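# Place the ball in the high post's cup, reseat the frame

## Task

Get the ball into the cup on top of the tall post, and set the frame back in its proper spot resting on its supports. Both must stay that way on their own, not held there by any arm. At the end, open the grippers and pull the arms away.

## Robot and tools

SETUP. Three identical i2rt Big YAM arms share the cell: arm1, arm2 and arm3. Each has six rotary joints, a two-finger gripper and a wrist camera (arm1_cam_wrist, arm2_cam_wrist, arm3_cam_wrist). Two fixed room cameras, cam_high and cam_low, are not attached to any arm. The hand can reach roughly 1.0 m out from the joint1 axis. With joint1 and joint6 at 0 and the hand level and pointing ahead, the wrist camera rides on top of the hand and looks toward the fingertips. A loose object may occasionally get nudged by something other than the robots.

FRAMES. There is one shared scene frame with its origin on the floor and +z up. The hand point is midway between the fingertips. The hand's z axis runs along the fingers, and its y axis is the direction in which the fingers open and close. No output reports where each arm's foot sits. Joint commands do not use this frame: they are joint angles.

JOINTS. These are absolute targets in radians (the gripper in metres), with the tolerance for counting as reached:
- joint1_rad: -2.879 to 2.879, ±0.045. Rotates the whole arm about its base. Positive is counter-clockwise seen from above, and 0 points the arm the way its base faces.
- joint2_rad: 0 to 3.141, ±0.14. Shoulder. At 0 the upper arm lies roughly flat pointing backward; increasing it lifts it up and over to the front.
- joint3_rad: 0 to 3.019, ±0.09. Elbow. At 0 the forearm is folded back onto the upper arm; larger values straighten it.
- joint4_rad: -1.692 to 1.57, ±0.055. Hand pitch; positive tilts the fingers up.
- joint5_rad: -1.57 to 1.57, ±0.03. Sideways swing of the hand; positive goes to the arm's right.
- joint6_rad: -2.094 to 2.094, ±0.035. Hand roll; positive is clockwise when viewed from behind the hand.
- gripper_m: 0 to 0.093, ±0.003. The gap between the fingertips. Each finger pad can squeeze with about 50 to 62 N, and some grippers less.
Joints move at different speeds, so the hand can take a wide, curved path between two postures. Plan clearance for this.

TOOLS.
execute_actions(actions, cameras): actions is a list holding zero or one action. An action is an object keyed by arm name ("arm1", "arm2", "arm3"). Each arm has a "joints" object that maps joint names to absolute targets. Any subset of arms and joints can be given, and everything named starts at once. Example: {"arm1": {"joints": {"gripper_m": 0.05}}, "arm2": {"joints": {"joint1_rad": 0.3}}}. Joints or arms left out are not reset; they may keep driving toward an earlier target. An unknown key or an out-of-range number rejects the entire call, and nothing moves. An empty list just reports state and images. cameras takes a list of names from arm1_cam_wrist, arm2_cam_wrist, arm3_cam_wrist, cam_high, cam_low or "all". Leaving it out, null or ["all"] returns every camera, and [] returns none. The "pictures" line lists the cameras in the same order as the images.
wait(seconds): seconds is 0 to 10. It sends no new command, lets the scene run, and then returns state and images.
zoom_image(camera, region): gives a closer view of part of that camera's most recent full image. region is [x0, y0, x1, y1] in pixels, with (0,0) at the top left, and is at most 504×504.
finished_scene(scene): closes the current scene (pass its number) once the arms have held the last command. This cannot be undone, and the result says whether the goal was met. Replying without any tool call also ends things.

RESULT LINES. joint_positions gives the measured angles. joint torques are the raw drive outputs in joint order, not including the gripper; they carry per-arm offsets, scale and noise, are nonzero even in free air, and friction can hide or fake a load. joint_status tells how each commanded motion of the last accepted action ended:
- "off_target": the joint stopped away from its target and may still be pushing.
- "contact_stop": it gave up the target and holds where it stopped.
- "time_out": it did not finish in time. It keeps its target, or a nearer one clipped to within 0.375, 0.375, 0.113, 0.225, 0.075, 0.3 rad (joints 1 to 6) of where it is, and continues pushing. It will finish by itself if the path opens up.
- "not_followed", together with a "joint command not followed" line and often a "cause:" line: a safety check blocked that arm's joint targets, usually for self or arm-to-arm clearance. The gripper part still runs. The arm may retry the held targets on later actions. Empty calls never show this line.
- "limit_stop_at_motor_heat": the motor overheated, so send the target again.
on_its_own lists joints the current call did not command. In it, "held at" shows the target being held, not the actual position. A target very close to the current position may produce no motion. A joint holding a weight slowly sags.

CAUTIONS. The arms do not stop on contact; they keep pressing and can press hard. To relieve a pushing joint, command it to its reported position. Pressing hard between two robots fails the task and ends the run, and a hard hit may do the same. No line reports arm-to-arm contact, and the clearance check ignores fingers, gripper housings and wrist cameras and may act too late. Contact through a carried object does not count. Arms do not wait for one another. Do not knock anything off the work area or onto the floor, as that fails the task. Avoid drops, slips, slams and excessive force. Holding loads heats motors, even while you are thinking. A MOTOR HOT line appears from 85 °C, and at 100 °C an OVER-TEMPERATURE FAULT makes that arm and its gripper go limp and fall until it cools, so avoid long hard pushes or long static holds. Some heat carries into the next scene, whose task comes in finished_scene's result. If resuming, start with an empty execute_actions to learn the current scene and task. Faster robot motion is better.

Each tool is called after "Call:" as a command line: name --argument value for each argument, lists and objects as JSON in quotes; but a table of rows of numbers goes row by row, as --pt "numbers of a row", without its own name.

## Session

Call:
execute_actions --actions '[]'

Scene clock: 0.00 s.
Joint torques (N m, as the arm reports them, + toward a larger angle): no reading
Motor temperatures (°C, as the motors report them): arm1=[26 24 23 24 22 23] | arm2=[23 23 24 25 24 26] | arm3=[24 24 23 25 26 24]
arm1.joint_positions: joint1_rad=-0.330 joint2_rad=+0.508 joint3_rad=+1.366 joint4_rad=-1.416 joint5_rad=-0.009 joint6_rad=+0.078 gripper_m=+0.094
arm1.joint_status: not commanded
arm1.hand: x=+1.2739 y=+0.0614 z=+1.3337 quat_wxyz=(-0.073, +0.855, -0.192, -0.476) (m; scene frame)
arm2.joint_positions: joint1_rad=+0.006 joint2_rad=+0.597 joint3_rad=+1.379 joint4_rad=-1.291 joint5_rad=+0.067 joint6_rad=-0.150 gripper_m=+0.094
arm2.joint_status: not commanded
arm2.hand: x=-0.6127 y=+1.0525 z=+1.3689 quat_wxyz=(-0.404, -0.380, -0.774, +0.307) (m; scene frame)
arm3.joint_positions: joint1_rad=+0.410 joint2_rad=+0.452 joint3_rad=+1.435 joint4_rad=-1.429 joint5_rad=-0.272 joint6_rad=+0.455 gripper_m=+0.095
arm3.joint_status: not commanded
arm3.hand: x=-0.7608 y=-1.1161 z=+1.3593 quat_wxyz=(-0.209, +0.474, -0.694, -0.500) (m; scene frame)
pictures: arm1_cam_wrist, arm2_cam_wrist, arm3_cam_wrist, cam_high, cam_low
Images, in order (width x height): arm1_cam_wrist 504x504, arm2_cam_wrist 504x504, arm3_cam_wrist 504x504, cam_high 504x504, cam_low 504x504.

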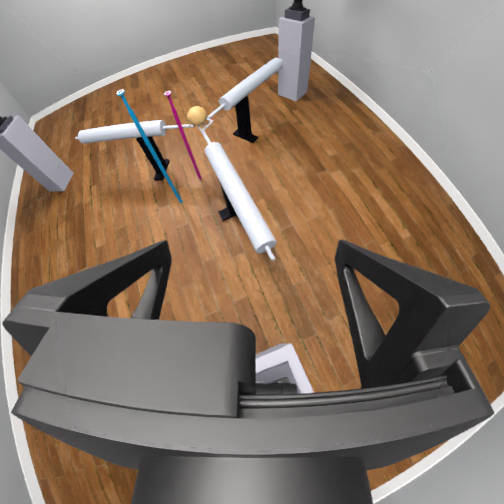

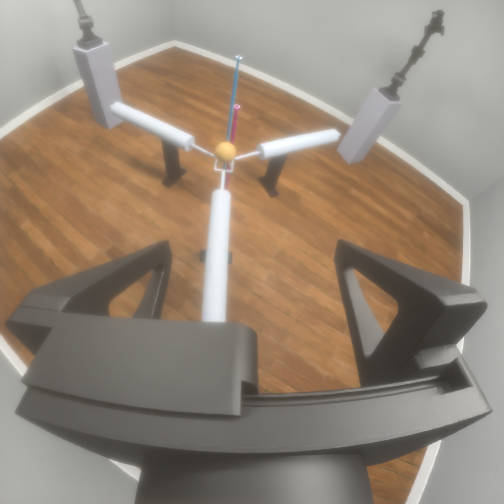

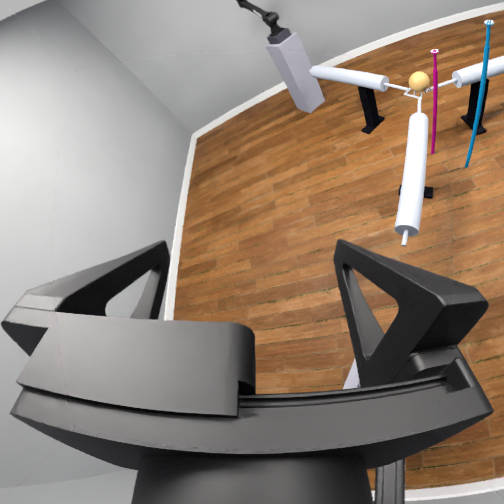

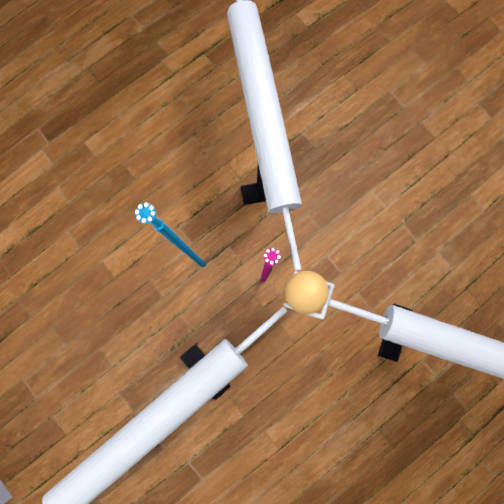

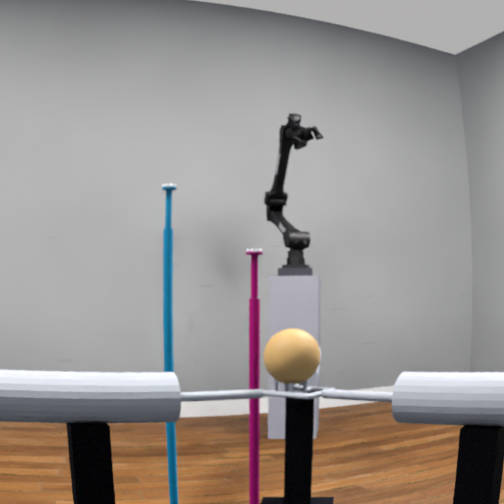

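Call:
zoom_image --camera "cam_high" --region '[220, 200, 400, 380]'

Call:
zoom_image --camera "cam_low" --region '[200, 300, 400, 500]'

Call:
zoom_image --camera "arm1_cam_wrist" --region '[100, 60, 320, 280]'

Call:
zoom_image --camera "arm2_cam_wrist" --region '[150, 40, 310, 200]'

Region (220, 200, 400, 380) of cam_high's 504x504 image, scaled by 2.800, with more detail than that image has.

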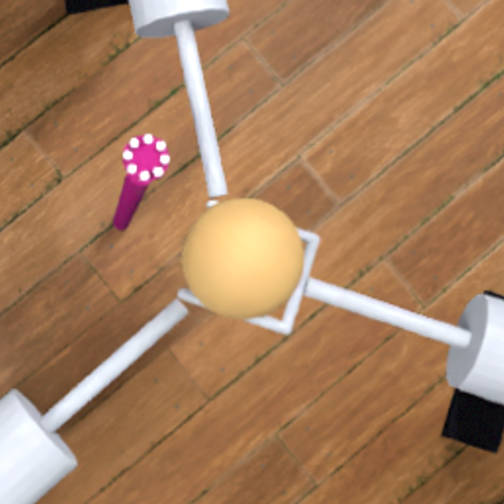

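Region (200, 300, 400, 500) of cam_low's 504x504 image, scaled by 2.520, with more detail than that image has.

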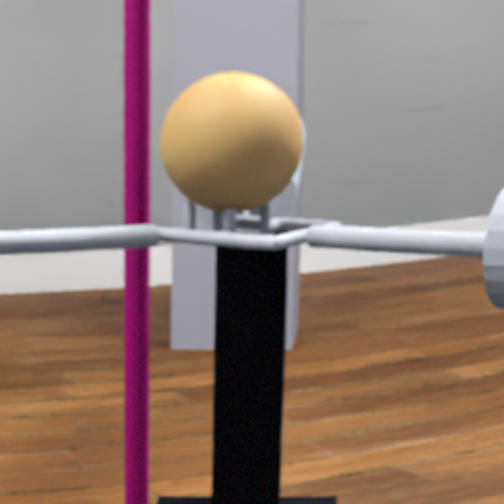

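Region (100, 60, 320, 280) of arm1_cam_wrist's 504x504 image, scaled by 2.291, with more detail than that image has.

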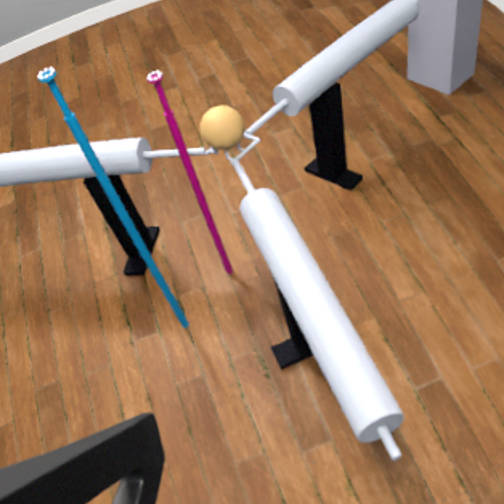

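Region (150, 40, 310, 200) of arm2_cam_wrist's 504x504 image, scaled by 3.150, with more detail than that image has.

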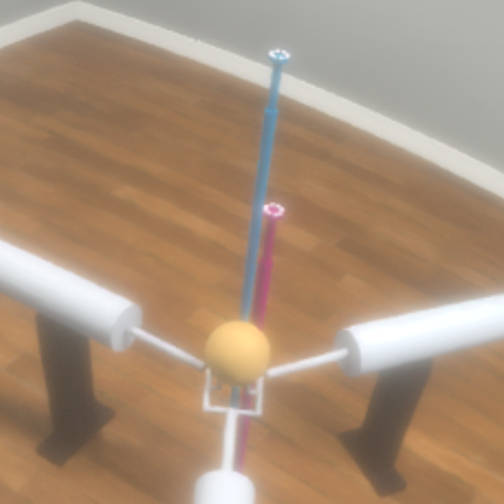

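Call:
execute_actions --actions '[{"arm1":{"joints":{"joint1_rad":0,"joint2_rad":1.0,"joint3_rad":1.0,"joint4_rad":0,"joint5_rad":0,"joint6_rad":0}},"arm2":{"joints":{"joint1_rad":0,"joint2_rad":1.0,"joint3_rad":1.0,"joint4_rad":-1.0,"joint5_rad":0,"joint6_rad":0}},"arm3":{"joints":{"joint1_rad":0,"joint2_rad":1.3,"joint3_rad":0.9,"joint4_rad":-0.4,"joint5_rad":0,"joint6_rad":0}}}]'

Scene clock: 36.80 s.
Joint torques (N m, as the arm reports them, + toward a larger angle): arm1=[-0.59 -6.33 14.01  2.49  0.08 -0.2 ] | arm2=[ 0.7  -5.73 11.35  1.88 -0.02  0.24] | arm3=[ -0.79 -10.09  13.01   2.75   0.18  -0.15]
Motor temperatures (°C, as the motors report them): arm1=[26 25 27 24 22 23] | arm2=[23 23 29 25 24 26] | arm3=[24 24 25 25 26 24]
arm1.joint_positions: joint1_rad=-0.009 joint2_rad=+0.990 joint3_rad=+0.983 joint4_rad=-0.017 joint5_rad=+0.000 joint6_rad=+0.014 gripper_m=+0.094
arm1.joint_status: all done
arm1.hand: x=+0.9467 y=+0.0236 z=+1.2727 quat_wxyz=(-0.017, +0.719, -0.021, -0.695) (m; scene frame)
arm2.joint_positions: joint1_rad=+0.006 joint2_rad=+0.997 joint3_rad=+0.984 joint4_rad=-1.013 joint5_rad=+0.003 joint6_rad=-0.011 gripper_m=+0.094
arm2.joint_status: all done
arm2.hand: x=-0.5265 y=+0.9285 z=+1.0901 quat_wxyz=(-0.232, -0.468, -0.842, +0.137) (m; scene frame)
arm3.joint_positions: joint1_rad=+0.003 joint2_rad=+1.280 joint3_rad=+0.881 joint4_rad=-0.421 joint5_rad=-0.002 joint6_rad=+0.014 gripper_m=+0.095
arm3.joint_status: all done
arm3.hand: x=-0.4862 y=-0.8202 z=+0.9754 quat_wxyz=(-0.317, +0.468, -0.802, -0.190) (m; scene frame)
pictures: arm1_cam_wrist, arm2_cam_wrist, arm3_cam_wrist, cam_high, cam_low
Images, in order (width x height): arm1_cam_wrist 504x504, arm2_cam_wrist 504x504, arm3_cam_wrist 504x504, cam_high 504x504, cam_low 504x504.

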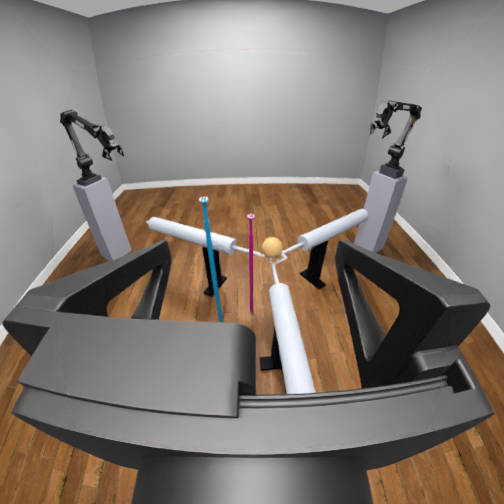

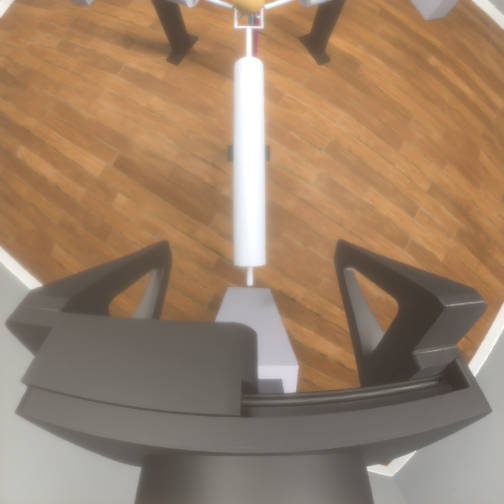

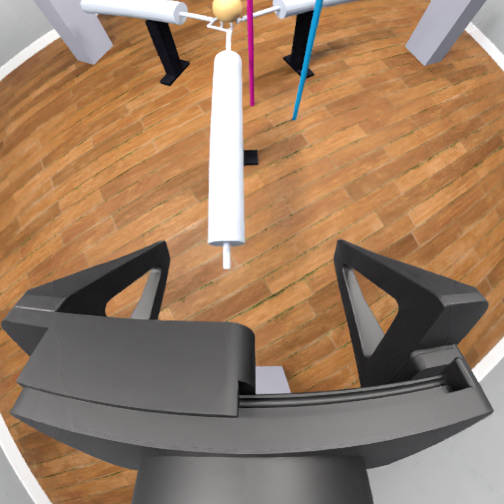

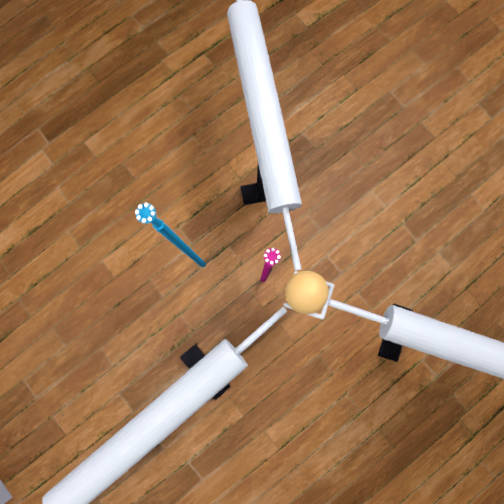

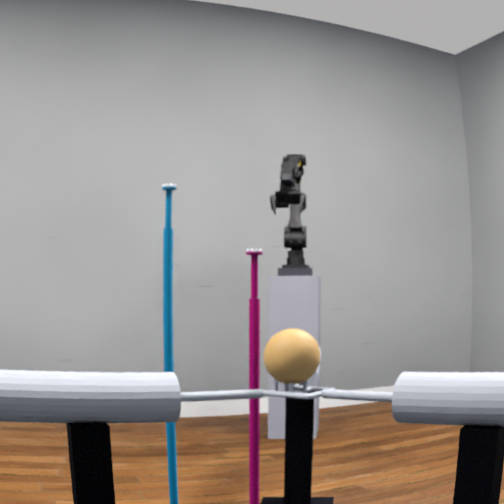

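Call:
execute_actions --actions '[{"arm1":{"joints":{"joint4_rad":-1.5}},"arm2":{"joints":{"joint3_rad":0.4}},"arm3":{"joints":{"joint2_rad":1.8}}}]' --cameras '["arm1_cam_wrist","arm2_cam_wrist","arm3_cam_wrist"]'

Scene clock: 60.87 s.
Joint torques (N m, as the arm reports them, + toward a larger angle): arm1=[-0.59 -4.61 12.47 -0.03  0.07 -0.19] | arm2=[ 0.58 -2.57  7.29  0.42 -0.03  0.24] | arm3=[ -0.66 -15.95   9.07   1.56   0.16  -0.15]
Motor temperatures (°C, as the motors report them): arm1=[26 25 29 24 22 23] | arm2=[23 23 31 25 24 26] | arm3=[24 25 27 26 26 24]
arm1.joint_positions: joint1_rad=-0.009 joint2_rad=+0.992 joint3_rad=+0.983 joint4_rad=-1.490 joint5_rad=+0.000 joint6_rad=+0.014 gripper_m=+0.094
arm1.joint_status: all done
arm1.hand: x=+1.1768 y=+0.0132 z=+1.0356 quat_wxyz=(-0.005, +0.999, -0.034, -0.030) (m; scene frame)
arm2.joint_positions: joint1_rad=+0.006 joint2_rad=+0.996 joint3_rad=+0.407 joint4_rad=-1.001 joint5_rad=+0.003 joint6_rad=-0.011 gripper_m=+0.094
arm2.joint_status: all done
arm2.hand: x=-0.6297 y=+1.0965 z=+0.8469 quat_wxyz=(+0.011, -0.486, -0.874, -0.001) (m; scene frame)
arm3.joint_positions: joint1_rad=+0.003 joint2_rad=+1.795 joint3_rad=+0.881 joint4_rad=-0.413 joint5_rad=-0.002 joint6_rad=+0.014 gripper_m=+0.095
arm3.joint_status: all done
arm3.hand: x=-0.5007 y=-0.8480 z=+0.7344 quat_wxyz=(-0.108, +0.500, -0.857, -0.064) (m; scene frame)
pictures: arm1_cam_wrist, arm2_cam_wrist, arm3_cam_wrist
Images, in order (width x height): arm1_cam_wrist 504x504, arm2_cam_wrist 504x504, arm3_cam_wrist 504x504.

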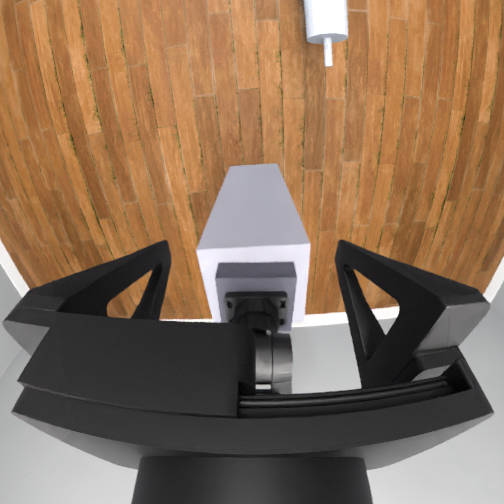

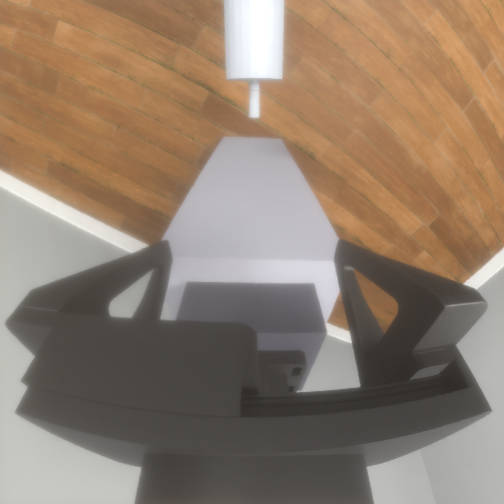

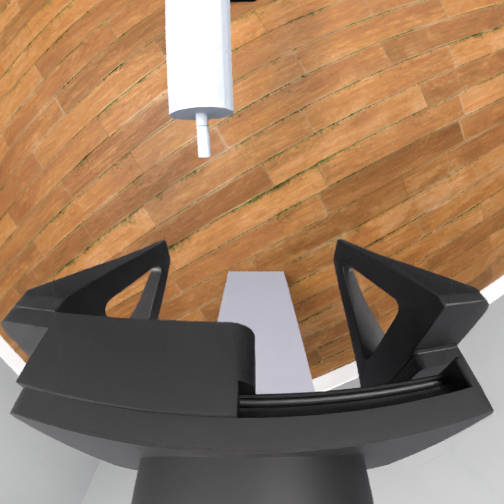

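Call:
execute_actions --actions '[{"arm1":{"joints":{"joint1_rad":-0.2,"joint2_rad":2.06,"joint3_rad":1.236,"joint4_rad":-0.745,"joint6_rad":-0.2}},"arm2":{"joints":{"joint2_rad":1.783,"joint3_rad":0.542,"joint4_rad":-0.33}},"arm3":{"joints":{"joint1_rad":0.2,"joint2_rad":2.06,"joint3_rad":1.236,"joint4_rad":-0.745,"joint6_rad":0.2}}}]'

Scene clock: 96.93 s.
Joint torques (N m, as the arm reports them, + toward a larger angle): arm1=[ -1.63 -20.75   8.11   0.58   0.06  -0.2 ] | arm2=[ 0.88 -8.62  4.59  0.73 -0.01  0.22] | arm3=[ -0.94 -19.24  10.11  -0.15   0.13   0.1 ]
Motor temperatures (°C, as the motors report them): arm1=[26 25 30 24 22 23] | arm2=[23 23 29 25 24 26] | arm3=[24 26 26 25 26 24]
arm1.joint_positions: joint1_rad=-0.198 joint2_rad=+2.064 joint3_rad=+1.226 joint4_rad=-0.755 joint5_rad=+0.000 joint6_rad=-0.186 gripper_m=+0.094
arm1.joint_status: all done
arm1.hand: x=+0.9553 y=+0.1247 z=+0.7002 quat_wxyz=(-0.002, +0.999, -0.029, +0.016) (m; scene frame)
arm2.joint_positions: joint1_rad=+0.006 joint2_rad=+1.771 joint3_rad=+0.527 joint4_rad=-0.341 joint5_rad=+0.003 joint6_rad=-0.011 gripper_m=+0.094
arm2.joint_status: all done
arm2.hand: x=-0.5799 y=+1.0128 z=+0.7002 quat_wxyz=(+0.008, -0.486, -0.874, +0.000) (m; scene frame)
arm3.joint_positions: joint1_rad=+0.207 joint2_rad=+2.044 joint3_rad=+1.207 joint4_rad=-0.731 joint5_rad=+0.000 joint6_rad=+0.186 gripper_m=+0.095
arm3.joint_status: all done
arm3.hand: x=-0.5736 y=-0.7666 z=+0.6977 quat_wxyz=(-0.005, +0.517, -0.856, -0.002) (m; scene frame)
pictures: arm1_cam_wrist, arm2_cam_wrist, arm3_cam_wrist, cam_high, cam_low
Images, in order (width x height): arm1_cam_wrist 504x504, arm2_cam_wrist 504x504, arm3_cam_wrist 504x504, cam_high 504x504, cam_low 504x504.

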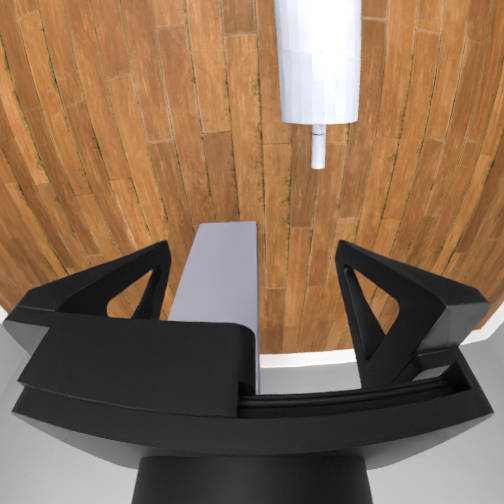

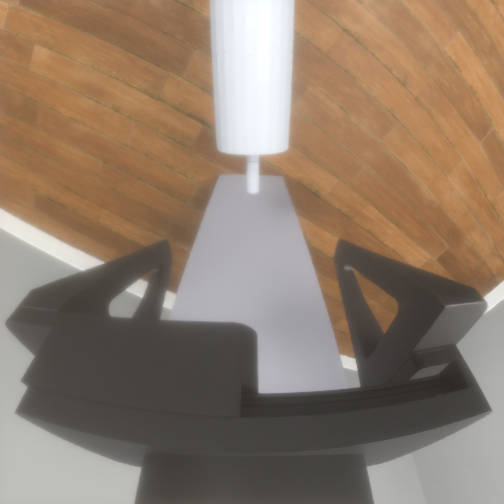

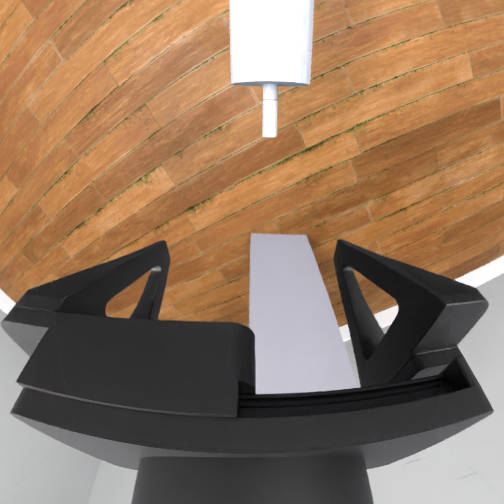

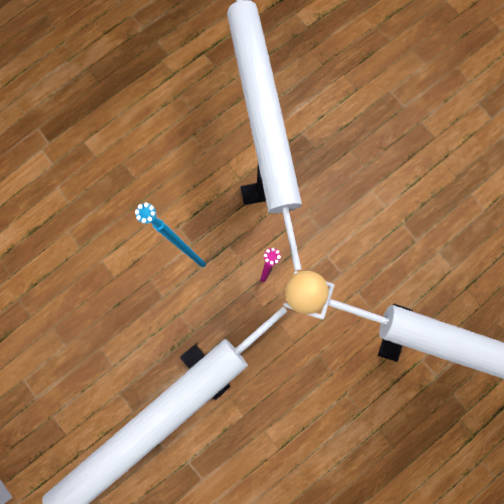

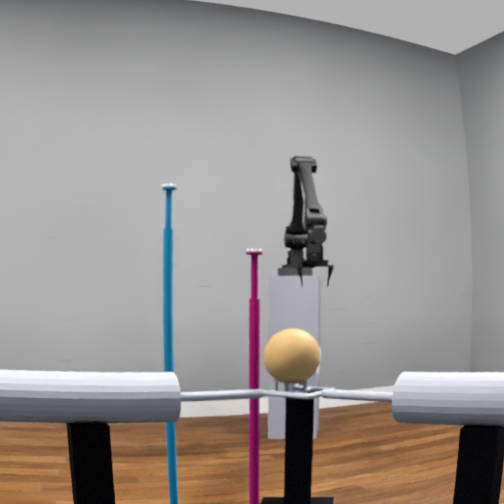

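Call:
execute_actions --actions '[{"arm1":{"joints":{"joint1_rad":-0.38,"joint2_rad":2.356,"joint3_rad":1.37,"joint4_rad":-0.573,"joint6_rad":-0.49}},"arm2":{"joints":{"joint2_rad":2.251,"joint3_rad":0.53,"joint4_rad":0.165}},"arm3":{"joints":{"joint1_rad":0.14,"joint2_rad":2.378,"joint3_rad":1.46,"joint4_rad":-0.634,"joint6_rad":0.11}}}]' --cameras '["arm1_cam_wrist","arm2_cam_wrist","arm3_cam_wrist","cam_low"]'

Scene clock: 151.90 s.
Joint torques (N m, as the arm reports them, + toward a larger angle): arm1=[ -0.36 -23.2    6.44   0.41   0.    -0.23] | arm2=[  0.61 -10.23  -0.64   0.78  -0.03   0.22] | arm3=[  0.06 -23.95   8.02   0.71   0.13  -0.15]
Motor temperatures (°C, as the motors report them): arm1=[26 28 27 24 22 23] | arm2=[23 24 27 25 24 26] | arm3=[24 28 27 25 26 24]
arm1.joint_positions: joint1_rad=-0.393 joint2_rad=+2.357 joint3_rad=+1.367 joint4_rad=-0.577 joint5_rad=+0.001 joint6_rad=-0.476 gripper_m=+0.094
arm1.joint_status: all done
arm1.hand: x=+0.9567 y=+0.2354 z=+0.5835 quat_wxyz=(-0.005, +1.000, +0.018, +0.004) (m; scene frame)
arm2.joint_positions: joint1_rad=+0.006 joint2_rad=+2.241 joint3_rad=+0.527 joint4_rad=+0.154 joint5_rad=+0.003 joint6_rad=-0.011 gripper_m=+0.094
arm2.joint_status: all done
arm2.hand: x=-0.5932 y=+1.0335 z=+0.5808 quat_wxyz=(-0.003, -0.486, -0.874, +0.006) (m; scene frame)
arm3.joint_positions: joint1_rad=+0.135 joint2_rad=+2.375 joint3_rad=+1.446 joint4_rad=-0.639 joint5_rad=+0.000 joint6_rad=+0.124 gripper_m=+0.095
arm3.joint_status: all done
arm3.hand: x=-0.5167 y=-0.7223 z=+0.5837 quat_wxyz=(-0.005, +0.513, -0.859, -0.002) (m; scene frame)
pictures: arm1_cam_wrist, arm2_cam_wrist, arm3_cam_wrist, cam_low
Images, in order (width x height): arm1_cam_wrist 504x504, arm2_cam_wrist 504x504, arm3_cam_wrist 504x504, cam_low 504x504.

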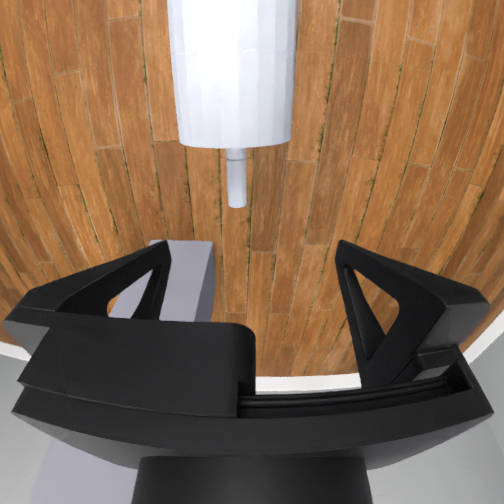

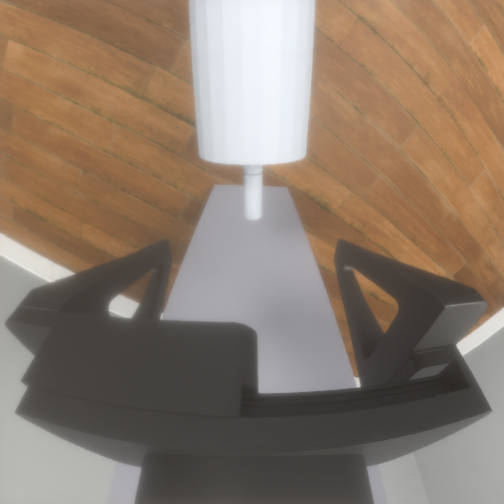

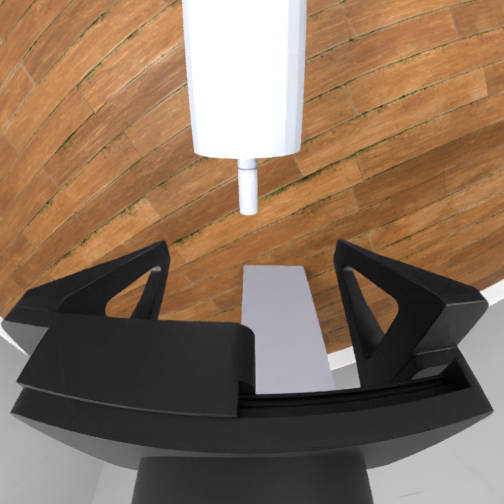

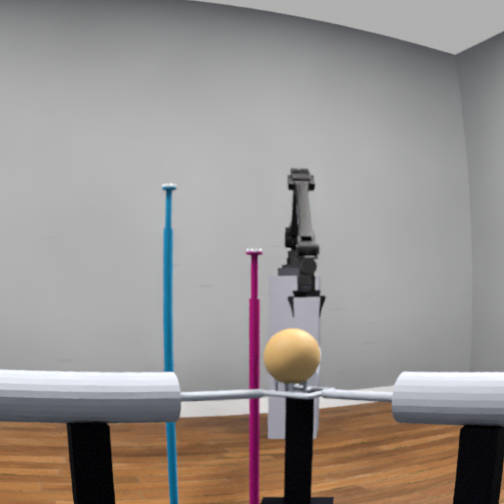

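Call:
execute_actions --actions '[{"arm1":{"joints":{"joint1_rad":-0.35,"joint2_rad":2.581,"joint3_rad":1.468,"joint4_rad":-0.451,"joint6_rad":-0.43}},"arm2":{"joints":{"joint2_rad":2.61,"joint3_rad":0.697,"joint4_rad":0.35}},"arm3":{"joints":{"joint1_rad":0.145,"joint2_rad":2.604,"joint3_rad":1.57,"joint4_rad":-0.522}}}]' --cameras '["arm1_cam_wrist","arm2_cam_wrist","arm3_cam_wrist"]'

Scene clock: 162.90 s.
Joint torques (N m, as the arm reports them, + toward a larger angle): arm1=[ -1.41 -23.31   5.19   0.37   0.01   0.08] | arm2=[  0.63 -11.42  -3.1    0.67  -0.03   0.22] | arm3=[  0.6  -24.44   6.72   0.77   0.11  -0.15]
Motor temperatures (°C, as the motors report them): arm1=[26 28 27 24 22 23] | arm2=[23 24 27 25 24 26] | arm3=[24 29 26 25 26 24]
arm1.joint_positions: joint1_rad=-0.359 joint2_rad=+2.583 joint3_rad=+1.464 joint4_rad=-0.455 joint5_rad=+0.001 joint6_rad=-0.444 gripper_m=+0.094
arm1.joint_status: all done
arm1.hand: x=+0.9529 y=+0.2179 z=+0.4827 quat_wxyz=(-0.004, +1.000, +0.019, +0.007) (m; scene frame)
arm2.joint_positions: joint1_rad=+0.006 joint2_rad=+2.612 joint3_rad=+0.702 joint4_rad=+0.345 joint5_rad=+0.003 joint6_rad=-0.011 gripper_m=+0.094
arm2.joint_status: all done
arm2.hand: x=-0.5942 y=+1.0343 z=+0.4767 quat_wxyz=(+0.000, -0.486, -0.874, +0.005) (m; scene frame)
arm3.joint_positions: joint1_rad=+0.135 joint2_rad=+2.599 joint3_rad=+1.560 joint4_rad=-0.528 joint5_rad=+0.000 joint6_rad=+0.123 gripper_m=+0.095
arm3.joint_status: all done
arm3.hand: x=-0.5143 y=-0.7174 z=+0.4843 quat_wxyz=(-0.005, +0.513, -0.858, -0.002) (m; scene frame)
pictures: arm1_cam_wrist, arm2_cam_wrist, arm3_cam_wrist
Images, in order (width x height): arm1_cam_wrist 504x504, arm2_cam_wrist 504x504, arm3_cam_wrist 504x504.

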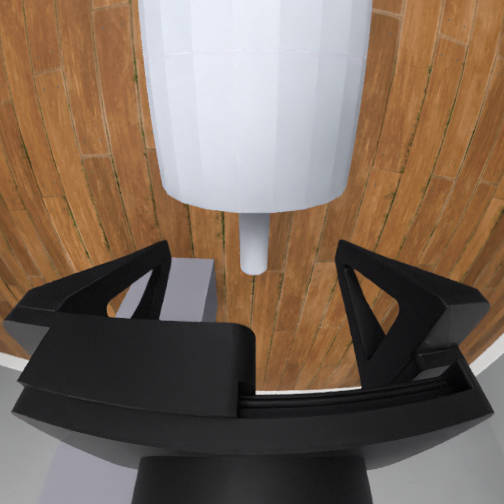

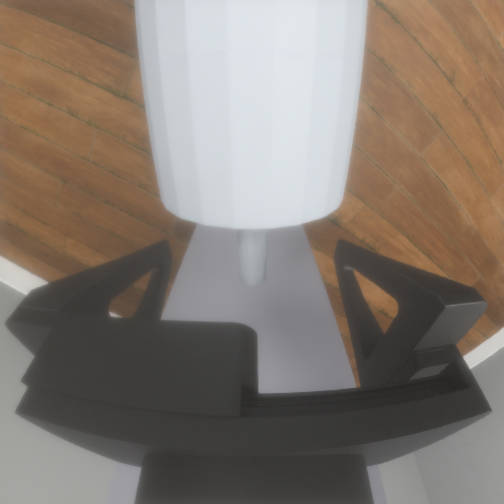

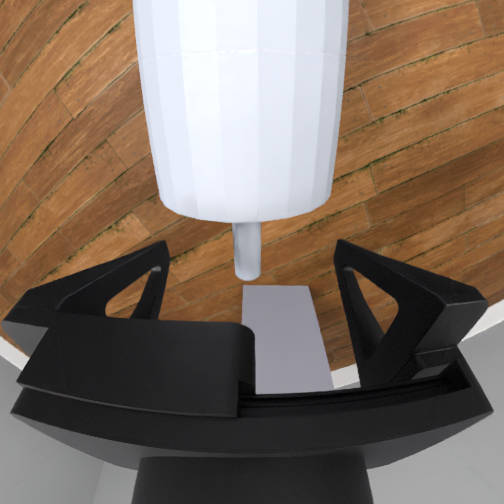

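Call:
execute_actions --actions '[{"arm1":{"joints":{"joint2_rad":2.729,"joint3_rad":1.53,"joint4_rad":-0.362}},"arm2":{"joints":{"joint2_rad":2.824,"joint3_rad":0.788,"joint4_rad":0.47}},"arm3":{"joints":{"joint1_rad":0.157,"joint2_rad":2.74,"joint3_rad":1.594,"joint4_rad":-0.416}}}]' --cameras '["arm1_cam_wrist","arm2_cam_wrist","arm3_cam_wrist"]'

Scene clock: 175.43 s.
Joint torques (N m, as the arm reports them, + toward a larger angle): arm1=[ -0.34 -23.32   5.04   0.46   0.12   0.06] | arm2=[  0.5  -11.5   -3.39   0.73   0.13   0.23] | arm3=[  0.08 -23.58   5.94   1.     0.05  -0.12]
Motor temperatures (°C, as the motors report them): arm1=[26 29 27 24 22 23] | arm2=[23 25 27 25 24 26] | arm3=[24 29 26 25 26 24]
arm1.joint_positions: joint1_rad=-0.359 joint2_rad=+2.728 joint3_rad=+1.515 joint4_rad=-0.369 joint5_rad=-0.003 joint6_rad=-0.442 gripper_m=+0.094
arm1.joint_status: all done
arm1.hand: x=+0.9701 y=+0.2107 z=+0.4155 quat_wxyz=(-0.001, +1.000, +0.019, +0.010) (m; scene frame)
arm2.joint_positions: joint1_rad=+0.006 joint2_rad=+2.822 joint3_rad=+0.785 joint4_rad=+0.461 joint5_rad=-0.001 joint6_rad=-0.011 gripper_m=+0.094
arm2.joint_status: all done
arm2.hand: x=-0.6081 y=+1.0579 z=+0.4174 quat_wxyz=(+0.003, -0.486, -0.874, +0.001) (m; scene frame)
arm3.joint_positions: joint1_rad=+0.150 joint2_rad=+2.730 joint3_rad=+1.583 joint4_rad=-0.429 joint5_rad=+0.001 joint6_rad=+0.123 gripper_m=+0.095
arm3.joint_status: all done
arm3.hand: x=-0.5301 y=-0.7369 z=+0.4170 quat_wxyz=(-0.002, +0.519, -0.855, +0.002) (m; scene frame)
pictures: arm1_cam_wrist, arm2_cam_wrist, arm3_cam_wrist
Images, in order (width x height): arm1_cam_wrist 504x504, arm2_cam_wrist 504x504, arm3_cam_wrist 504x504.

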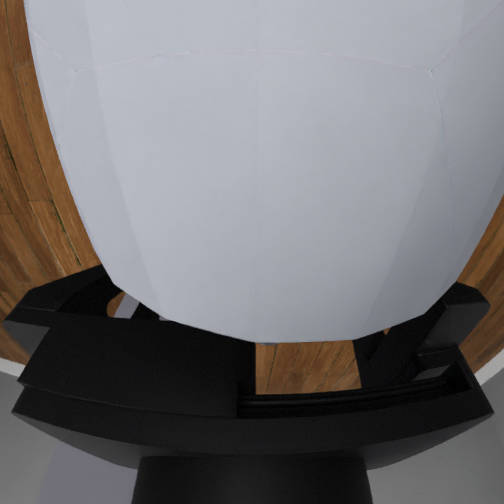

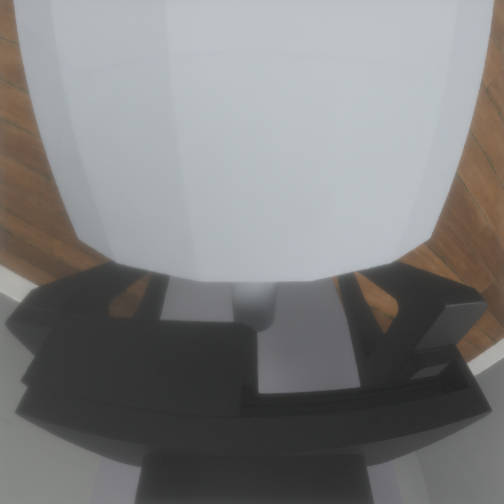

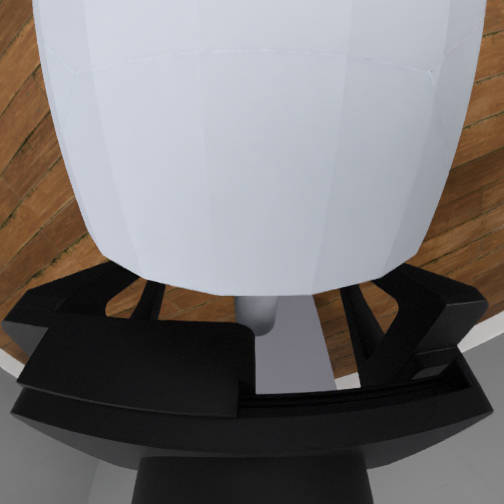

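Call:
execute_actions --actions '[{"arm1":{"joints":{"gripper_m":0.0}},"arm2":{"joints":{"gripper_m":0.0}},"arm3":{"joints":{"gripper_m":0.0}}}]'

Scene clock: 180.40 s.
Joint torques (N m, as the arm reports them, + toward a larger angle): arm1=[ -0.74 -23.38   5.22   0.34  -0.2    0.02] | arm2=[  0.64 -11.65  -3.48   0.66   0.37   0.21] | arm3=[  0.34 -23.88   5.78   0.96   0.13  -0.15]
Motor temperatures (°C, as the motors report them): arm1=[26 29 27 24 22 23] | arm2=[23 25 27 25 24 26] | arm3=[24 29 26 25 26 24]
arm1.joint_positions: joint1_rad=-0.360 joint2_rad=+2.728 joint3_rad=+1.516 joint4_rad=-0.365 joint5_rad=+0.007 joint6_rad=-0.438 gripper_m=+0.017
arm1.joint_status: gripper_m off_target (ended at +0.017, target +0.000)
arm1.hand: x=+0.9696 y=+0.2133 z=+0.4156 quat_wxyz=(-0.006, +1.000, +0.016, +0.010) (m; scene frame)
arm2.joint_positions: joint1_rad=+0.007 joint2_rad=+2.822 joint3_rad=+0.785 joint4_rad=+0.463 joint5_rad=-0.007 joint6_rad=-0.010 gripper_m=+0.017
arm2.joint_status: gripper_m off_target (ended at +0.017, target +0.000)
arm2.hand: x=-0.6068 y=+1.0582 z=+0.4174 quat_wxyz=(+0.001, -0.486, -0.874, -0.002) (m; scene frame)
arm3.joint_positions: joint1_rad=+0.150 joint2_rad=+2.730 joint3_rad=+1.583 joint4_rad=-0.429 joint5_rad=+0.000 joint6_rad=+0.124 gripper_m=+0.018
arm3.joint_status: gripper_m off_target (ended at +0.018, target +0.000)
arm3.hand: x=-0.5304 y=-0.7368 z=+0.4170 quat_wxyz=(-0.002, +0.519, -0.855, +0.001) (m; scene frame)
pictures: arm1_cam_wrist, arm2_cam_wrist, arm3_cam_wrist, cam_high, cam_low
Images, in order (width x height): arm1_cam_wrist 504x504, arm2_cam_wrist 504x504, arm3_cam_wrist 504x504, cam_high 504x504, cam_low 504x504.

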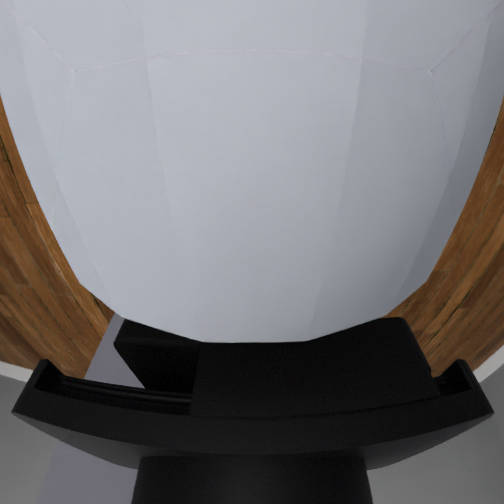

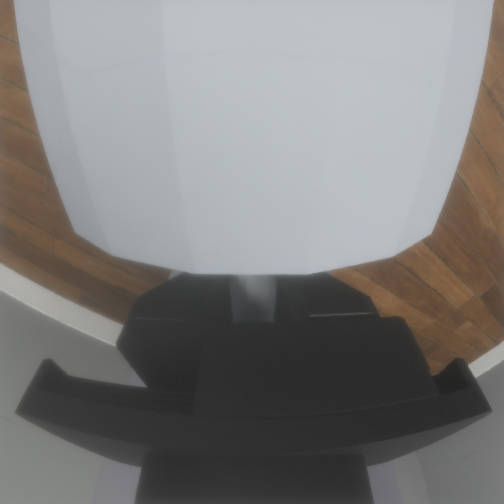

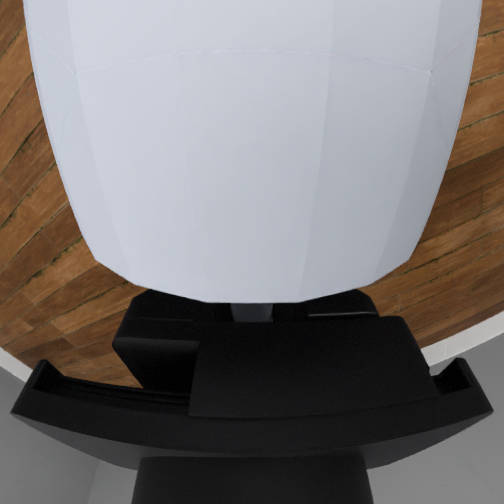

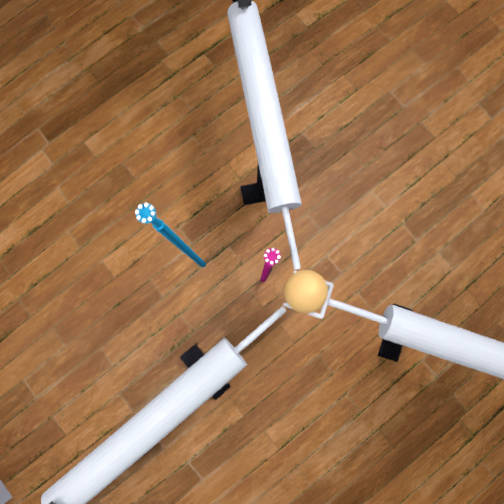

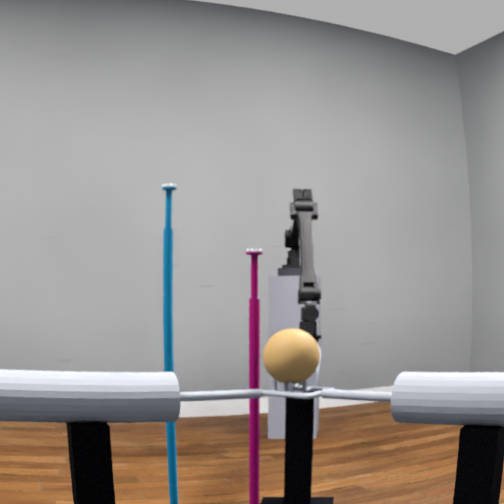

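Call:
execute_actions --actions '[{"arm1":{"joints":{"joint2_rad":2.536,"joint3_rad":1.39,"joint4_rad":-0.425}},"arm2":{"joints":{"joint2_rad":2.577,"joint3_rad":0.611,"joint4_rad":0.395}},"arm3":{"joints":{"joint2_rad":2.541,"joint3_rad":1.46,"joint4_rad":-0.49}}}]' --cameras '["cam_high","cam_low"]'

Scene clock: 191.10 s.
Joint torques (N m, as the arm reports them, + toward a larger angle): arm1=[ -1.03 -24.06   4.66  -0.03  -0.03  -0.14] | arm2=[  0.6  -12.94  -4.5    0.45   0.25   0.19] | arm3=[ -0.21 -25.58   5.28  -0.11   0.12  -0.2 ]
Motor temperatures (°C, as the motors report them): arm1=[26 29 26 24 22 23] | arm2=[23 25 27 25 24 26] | arm3=[24 30 25 25 26 24]
arm1.joint_positions: joint1_rad=-0.349 joint2_rad=+2.549 joint3_rad=+1.391 joint4_rad=-0.419 joint5_rad=+0.003 joint6_rad=-0.423 gripper_m=+0.017
arm1.joint_status: all done
arm1.hand: x=+0.9683 y=+0.2058 z=+0.4889 quat_wxyz=(-0.005, +1.000, +0.014, +0.009) (m; scene frame)
arm2.joint_positions: joint1_rad=+0.007 joint2_rad=+2.592 joint3_rad=+0.628 joint4_rad=+0.395 joint5_rad=-0.004 joint6_rad=-0.008 gripper_m=+0.017
arm2.joint_status: all done
arm2.hand: x=-0.6048 y=+1.0543 z=+0.4912 quat_wxyz=(-0.001, -0.487, -0.873, +0.001) (m; scene frame)
arm3.joint_positions: joint1_rad=+0.154 joint2_rad=+2.557 joint3_rad=+1.458 joint4_rad=-0.476 joint5_rad=+0.000 joint6_rad=+0.130 gripper_m=+0.018
arm3.joint_status: all done
arm3.hand: x=-0.5342 y=-0.7402 z=+0.4878 quat_wxyz=(-0.002, +0.518, -0.855, +0.001) (m; scene frame)
pictures: cam_high, cam_low
Images, in order (width x height): cam_high 504x504, cam_low 504x504.

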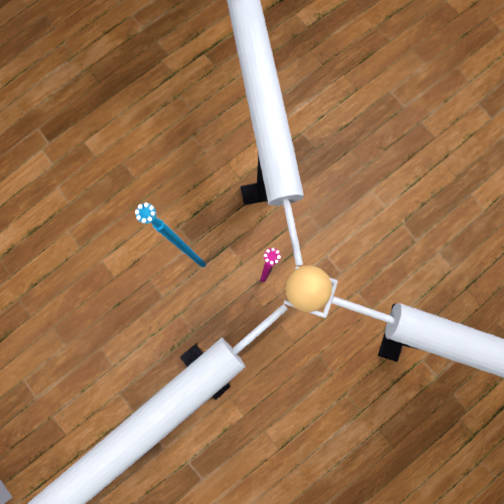

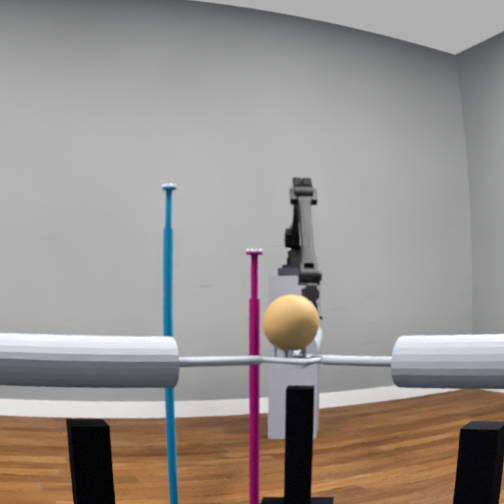

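Call:
execute_actions --actions '[{"arm1":{"joints":{"joint1_rad":-0.36,"joint2_rad":2.232,"joint3_rad":1.284,"joint4_rad":-0.618,"joint6_rad":-0.44}},"arm2":{"joints":{"joint2_rad":2.045,"joint3_rad":0.405,"joint4_rad":0.065}},"arm3":{"joints":{"joint1_rad":0.148,"joint2_rad":2.247,"joint3_rad":1.364,"joint4_rad":-0.683}}}]' --cameras '["cam_low"]'

Scene clock: 209.37 s.
Joint torques (N m, as the arm reports them, + toward a larger angle): arm1=[ -0.95 -23.18   6.44   0.37   0.04  -0.07] | arm2=[  0.25 -10.9   -1.61   0.06   0.15   0.2 ] | arm3=[ -0.42 -23.76   7.06   0.24   0.16  -0.22]
Motor temperatures (°C, as the motors report them): arm1=[26 29 26 24 22 23] | arm2=[23 25 27 25 24 26] | arm3=[24 31 25 25 26 24]
arm1.joint_positions: joint1_rad=-0.362 joint2_rad=+2.244 joint3_rad=+1.285 joint4_rad=-0.621 joint5_rad=+0.000 joint6_rad=-0.438 gripper_m=+0.017
arm1.joint_status: all done
arm1.hand: x=+0.9673 y=+0.2114 z=+0.6243 quat_wxyz=(-0.002, +1.000, +0.015, +0.010) (m; scene frame)
arm2.joint_positions: joint1_rad=+0.006 joint2_rad=+2.067 joint3_rad=+0.420 joint4_rad=+0.073 joint5_rad=-0.001 joint6_rad=-0.008 gripper_m=+0.017
arm2.joint_status: all done
arm2.hand: x=-0.6062 y=+1.0567 z=+0.6241 quat_wxyz=(+0.002, -0.488, -0.873, +0.001) (m; scene frame)
arm3.joint_positions: joint1_rad=+0.153 joint2_rad=+2.257 joint3_rad=+1.362 joint4_rad=-0.677 joint5_rad=-0.002 joint6_rad=+0.131 gripper_m=+0.018
arm3.joint_status: all done
arm3.hand: x=-0.5329 y=-0.7357 z=+0.6280 quat_wxyz=(-0.003, +0.517, -0.856, -0.001) (m; scene frame)
pictures: cam_low
Images, in order (width x height): cam_low 504x504.

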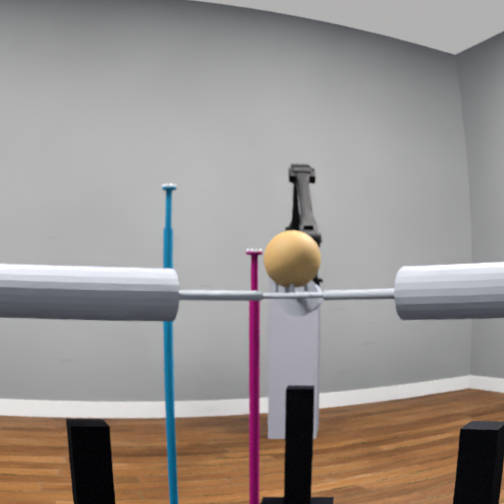

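Call:
execute_actions --actions '[{"arm1":{"joints":{"joint2_rad":1.983,"joint3_rad":1.30,"joint4_rad":-0.868}},"arm2":{"joints":{"joint2_rad":1.44,"joint3_rad":0.395,"joint4_rad":-0.524}},"arm3":{"joints":{"joint2_rad":2.016,"joint3_rad":1.39,"joint4_rad":-0.928}}}]' --cameras '[]'

Call:
execute_actions --actions '[{"arm1":{"joints":{"joint2_rad":1.807,"joint3_rad":1.426,"joint4_rad":-1.166}},"arm2":{"joints":{"joint2_rad":1.06,"joint3_rad":0.585,"joint4_rad":-1.078}},"arm3":{"joints":{"joint2_rad":1.854,"joint3_rad":1.522,"joint4_rad":-1.219}}}]' --cameras '["cam_high","cam_low"]'

Scene clock: 223.30 s.
Joint torques (N m, as the arm reports them, + toward a larger angle): arm1=[ -1.36 -21.47   9.57   0.32   0.08  -0.08] | arm2=[ 0.96 -7.76  4.77 -0.6  -0.13  0.25] | arm3=[ -0.83 -21.87  10.89  -0.14   0.36  -0.2 ]
Motor temperatures (°C, as the motors report them): arm1=[26 30 26 24 22 23] | arm2=[23 25 27 25 24 26] | arm3=[24 31 26 25 26 24]
arm1.joint_positions: joint1_rad=-0.361 joint2_rad=+1.992 joint3_rad=+1.285 joint4_rad=-0.871 joint5_rad=-0.002 joint6_rad=-0.438 gripper_m=+0.017
arm1.joint_status: all done
arm1.hand: x=+0.9665 y=+0.2091 z=+0.7529 quat_wxyz=(-0.002, +1.000, +0.015, +0.009) (m; scene frame)
arm2.joint_positions: joint1_rad=+0.000 joint2_rad=+1.455 joint3_rad=+0.395 joint4_rad=-0.496 joint5_rad=+0.005 joint6_rad=-0.012 gripper_m=+0.017
arm2.joint_status: all done
arm2.hand: x=-0.6055 y=+1.0523 z=+0.7550 quat_wxyz=(-0.004, -0.488, -0.873, +0.008) (m; scene frame)
arm3.joint_positions: joint1_rad=+0.151 joint2_rad=+2.018 joint3_rad=+1.367 joint4_rad=-0.913 joint5_rad=-0.007 joint6_rad=+0.130 gripper_m=+0.018
arm3.joint_status: all done
arm3.hand: x=-0.5335 y=-0.7373 z=+0.7563 quat_wxyz=(-0.005, +0.517, -0.856, -0.005) (m; scene frame)
pictures: none
No camera images: the call's "cameras" was empty. Leave "cameras" out to get every camera's image.

Scene clock: 225.87 s.
Joint torques (N m, as the arm reports them, + toward a larger angle): arm1=[ -1.36 -20.07  14.07  -0.66   0.1   -0.09] | arm2=[ 0.96 -5.76 10.44 -1.61 -0.01  0.23] | arm3=[ -0.5  -21.73  12.79  -0.48   0.26  -0.19]
Motor temperatures (°C, as the motors report them): arm1=[26 30 27 24 22 23] | arm2=[23 25 28 25 24 26] | arm3=[24 31 26 25 26 24]
arm1.joint_positions: joint1_rad=-0.360 joint2_rad=+1.814 joint3_rad=+1.378 joint4_rad=-1.145 joint5_rad=-0.002 joint6_rad=-0.436 gripper_m=+0.017
arm1.joint_status: all done
arm1.hand: x=+0.9691 y=+0.2061 z=+0.8734 quat_wxyz=(-0.001, +1.000, +0.015, +0.010) (m; scene frame)
arm2.joint_positions: joint1_rad=+0.000 joint2_rad=+1.072 joint3_rad=+0.557 joint4_rad=-1.020 joint5_rad=+0.002 joint6_rad=-0.012 gripper_m=+0.017
arm2.joint_status: joint4_rad time_out (moved -0.524 of -0.582); the others done
arm2.on_its_own: joint4_rad reads -1.020 and still pushes toward -1.078 since a time_out
arm2.hand: x=-0.6017 y=+1.0482 z=+0.8813 quat_wxyz=(-0.014, -0.488, -0.872, +0.012) (m; scene frame)
arm3.joint_positions: joint1_rad=+0.149 joint2_rad=+1.863 joint3_rad=+1.493 joint4_rad=-1.197 joint5_rad=-0.004 joint6_rad=+0.128 gripper_m=+0.018
arm3.joint_status: all done
arm3.hand: x=-0.5327 y=-0.7379 z=+0.8808 quat_wxyz=(-0.004, +0.517, -0.856, -0.004) (m; scene frame)
pictures: cam_high, cam_low
Images, in order (width x height): cam_high 504x504, cam_low 504x504.

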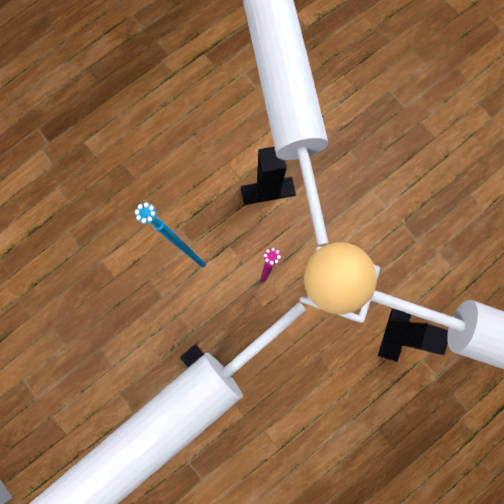

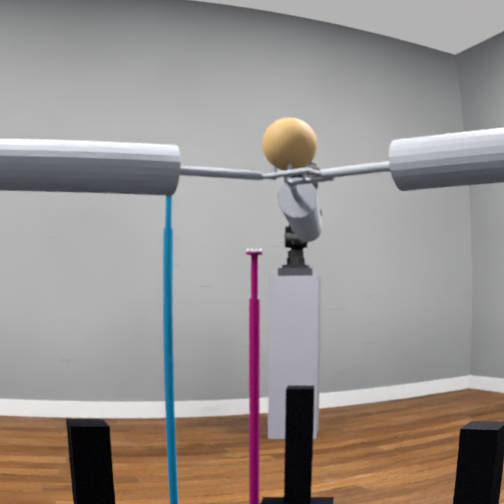

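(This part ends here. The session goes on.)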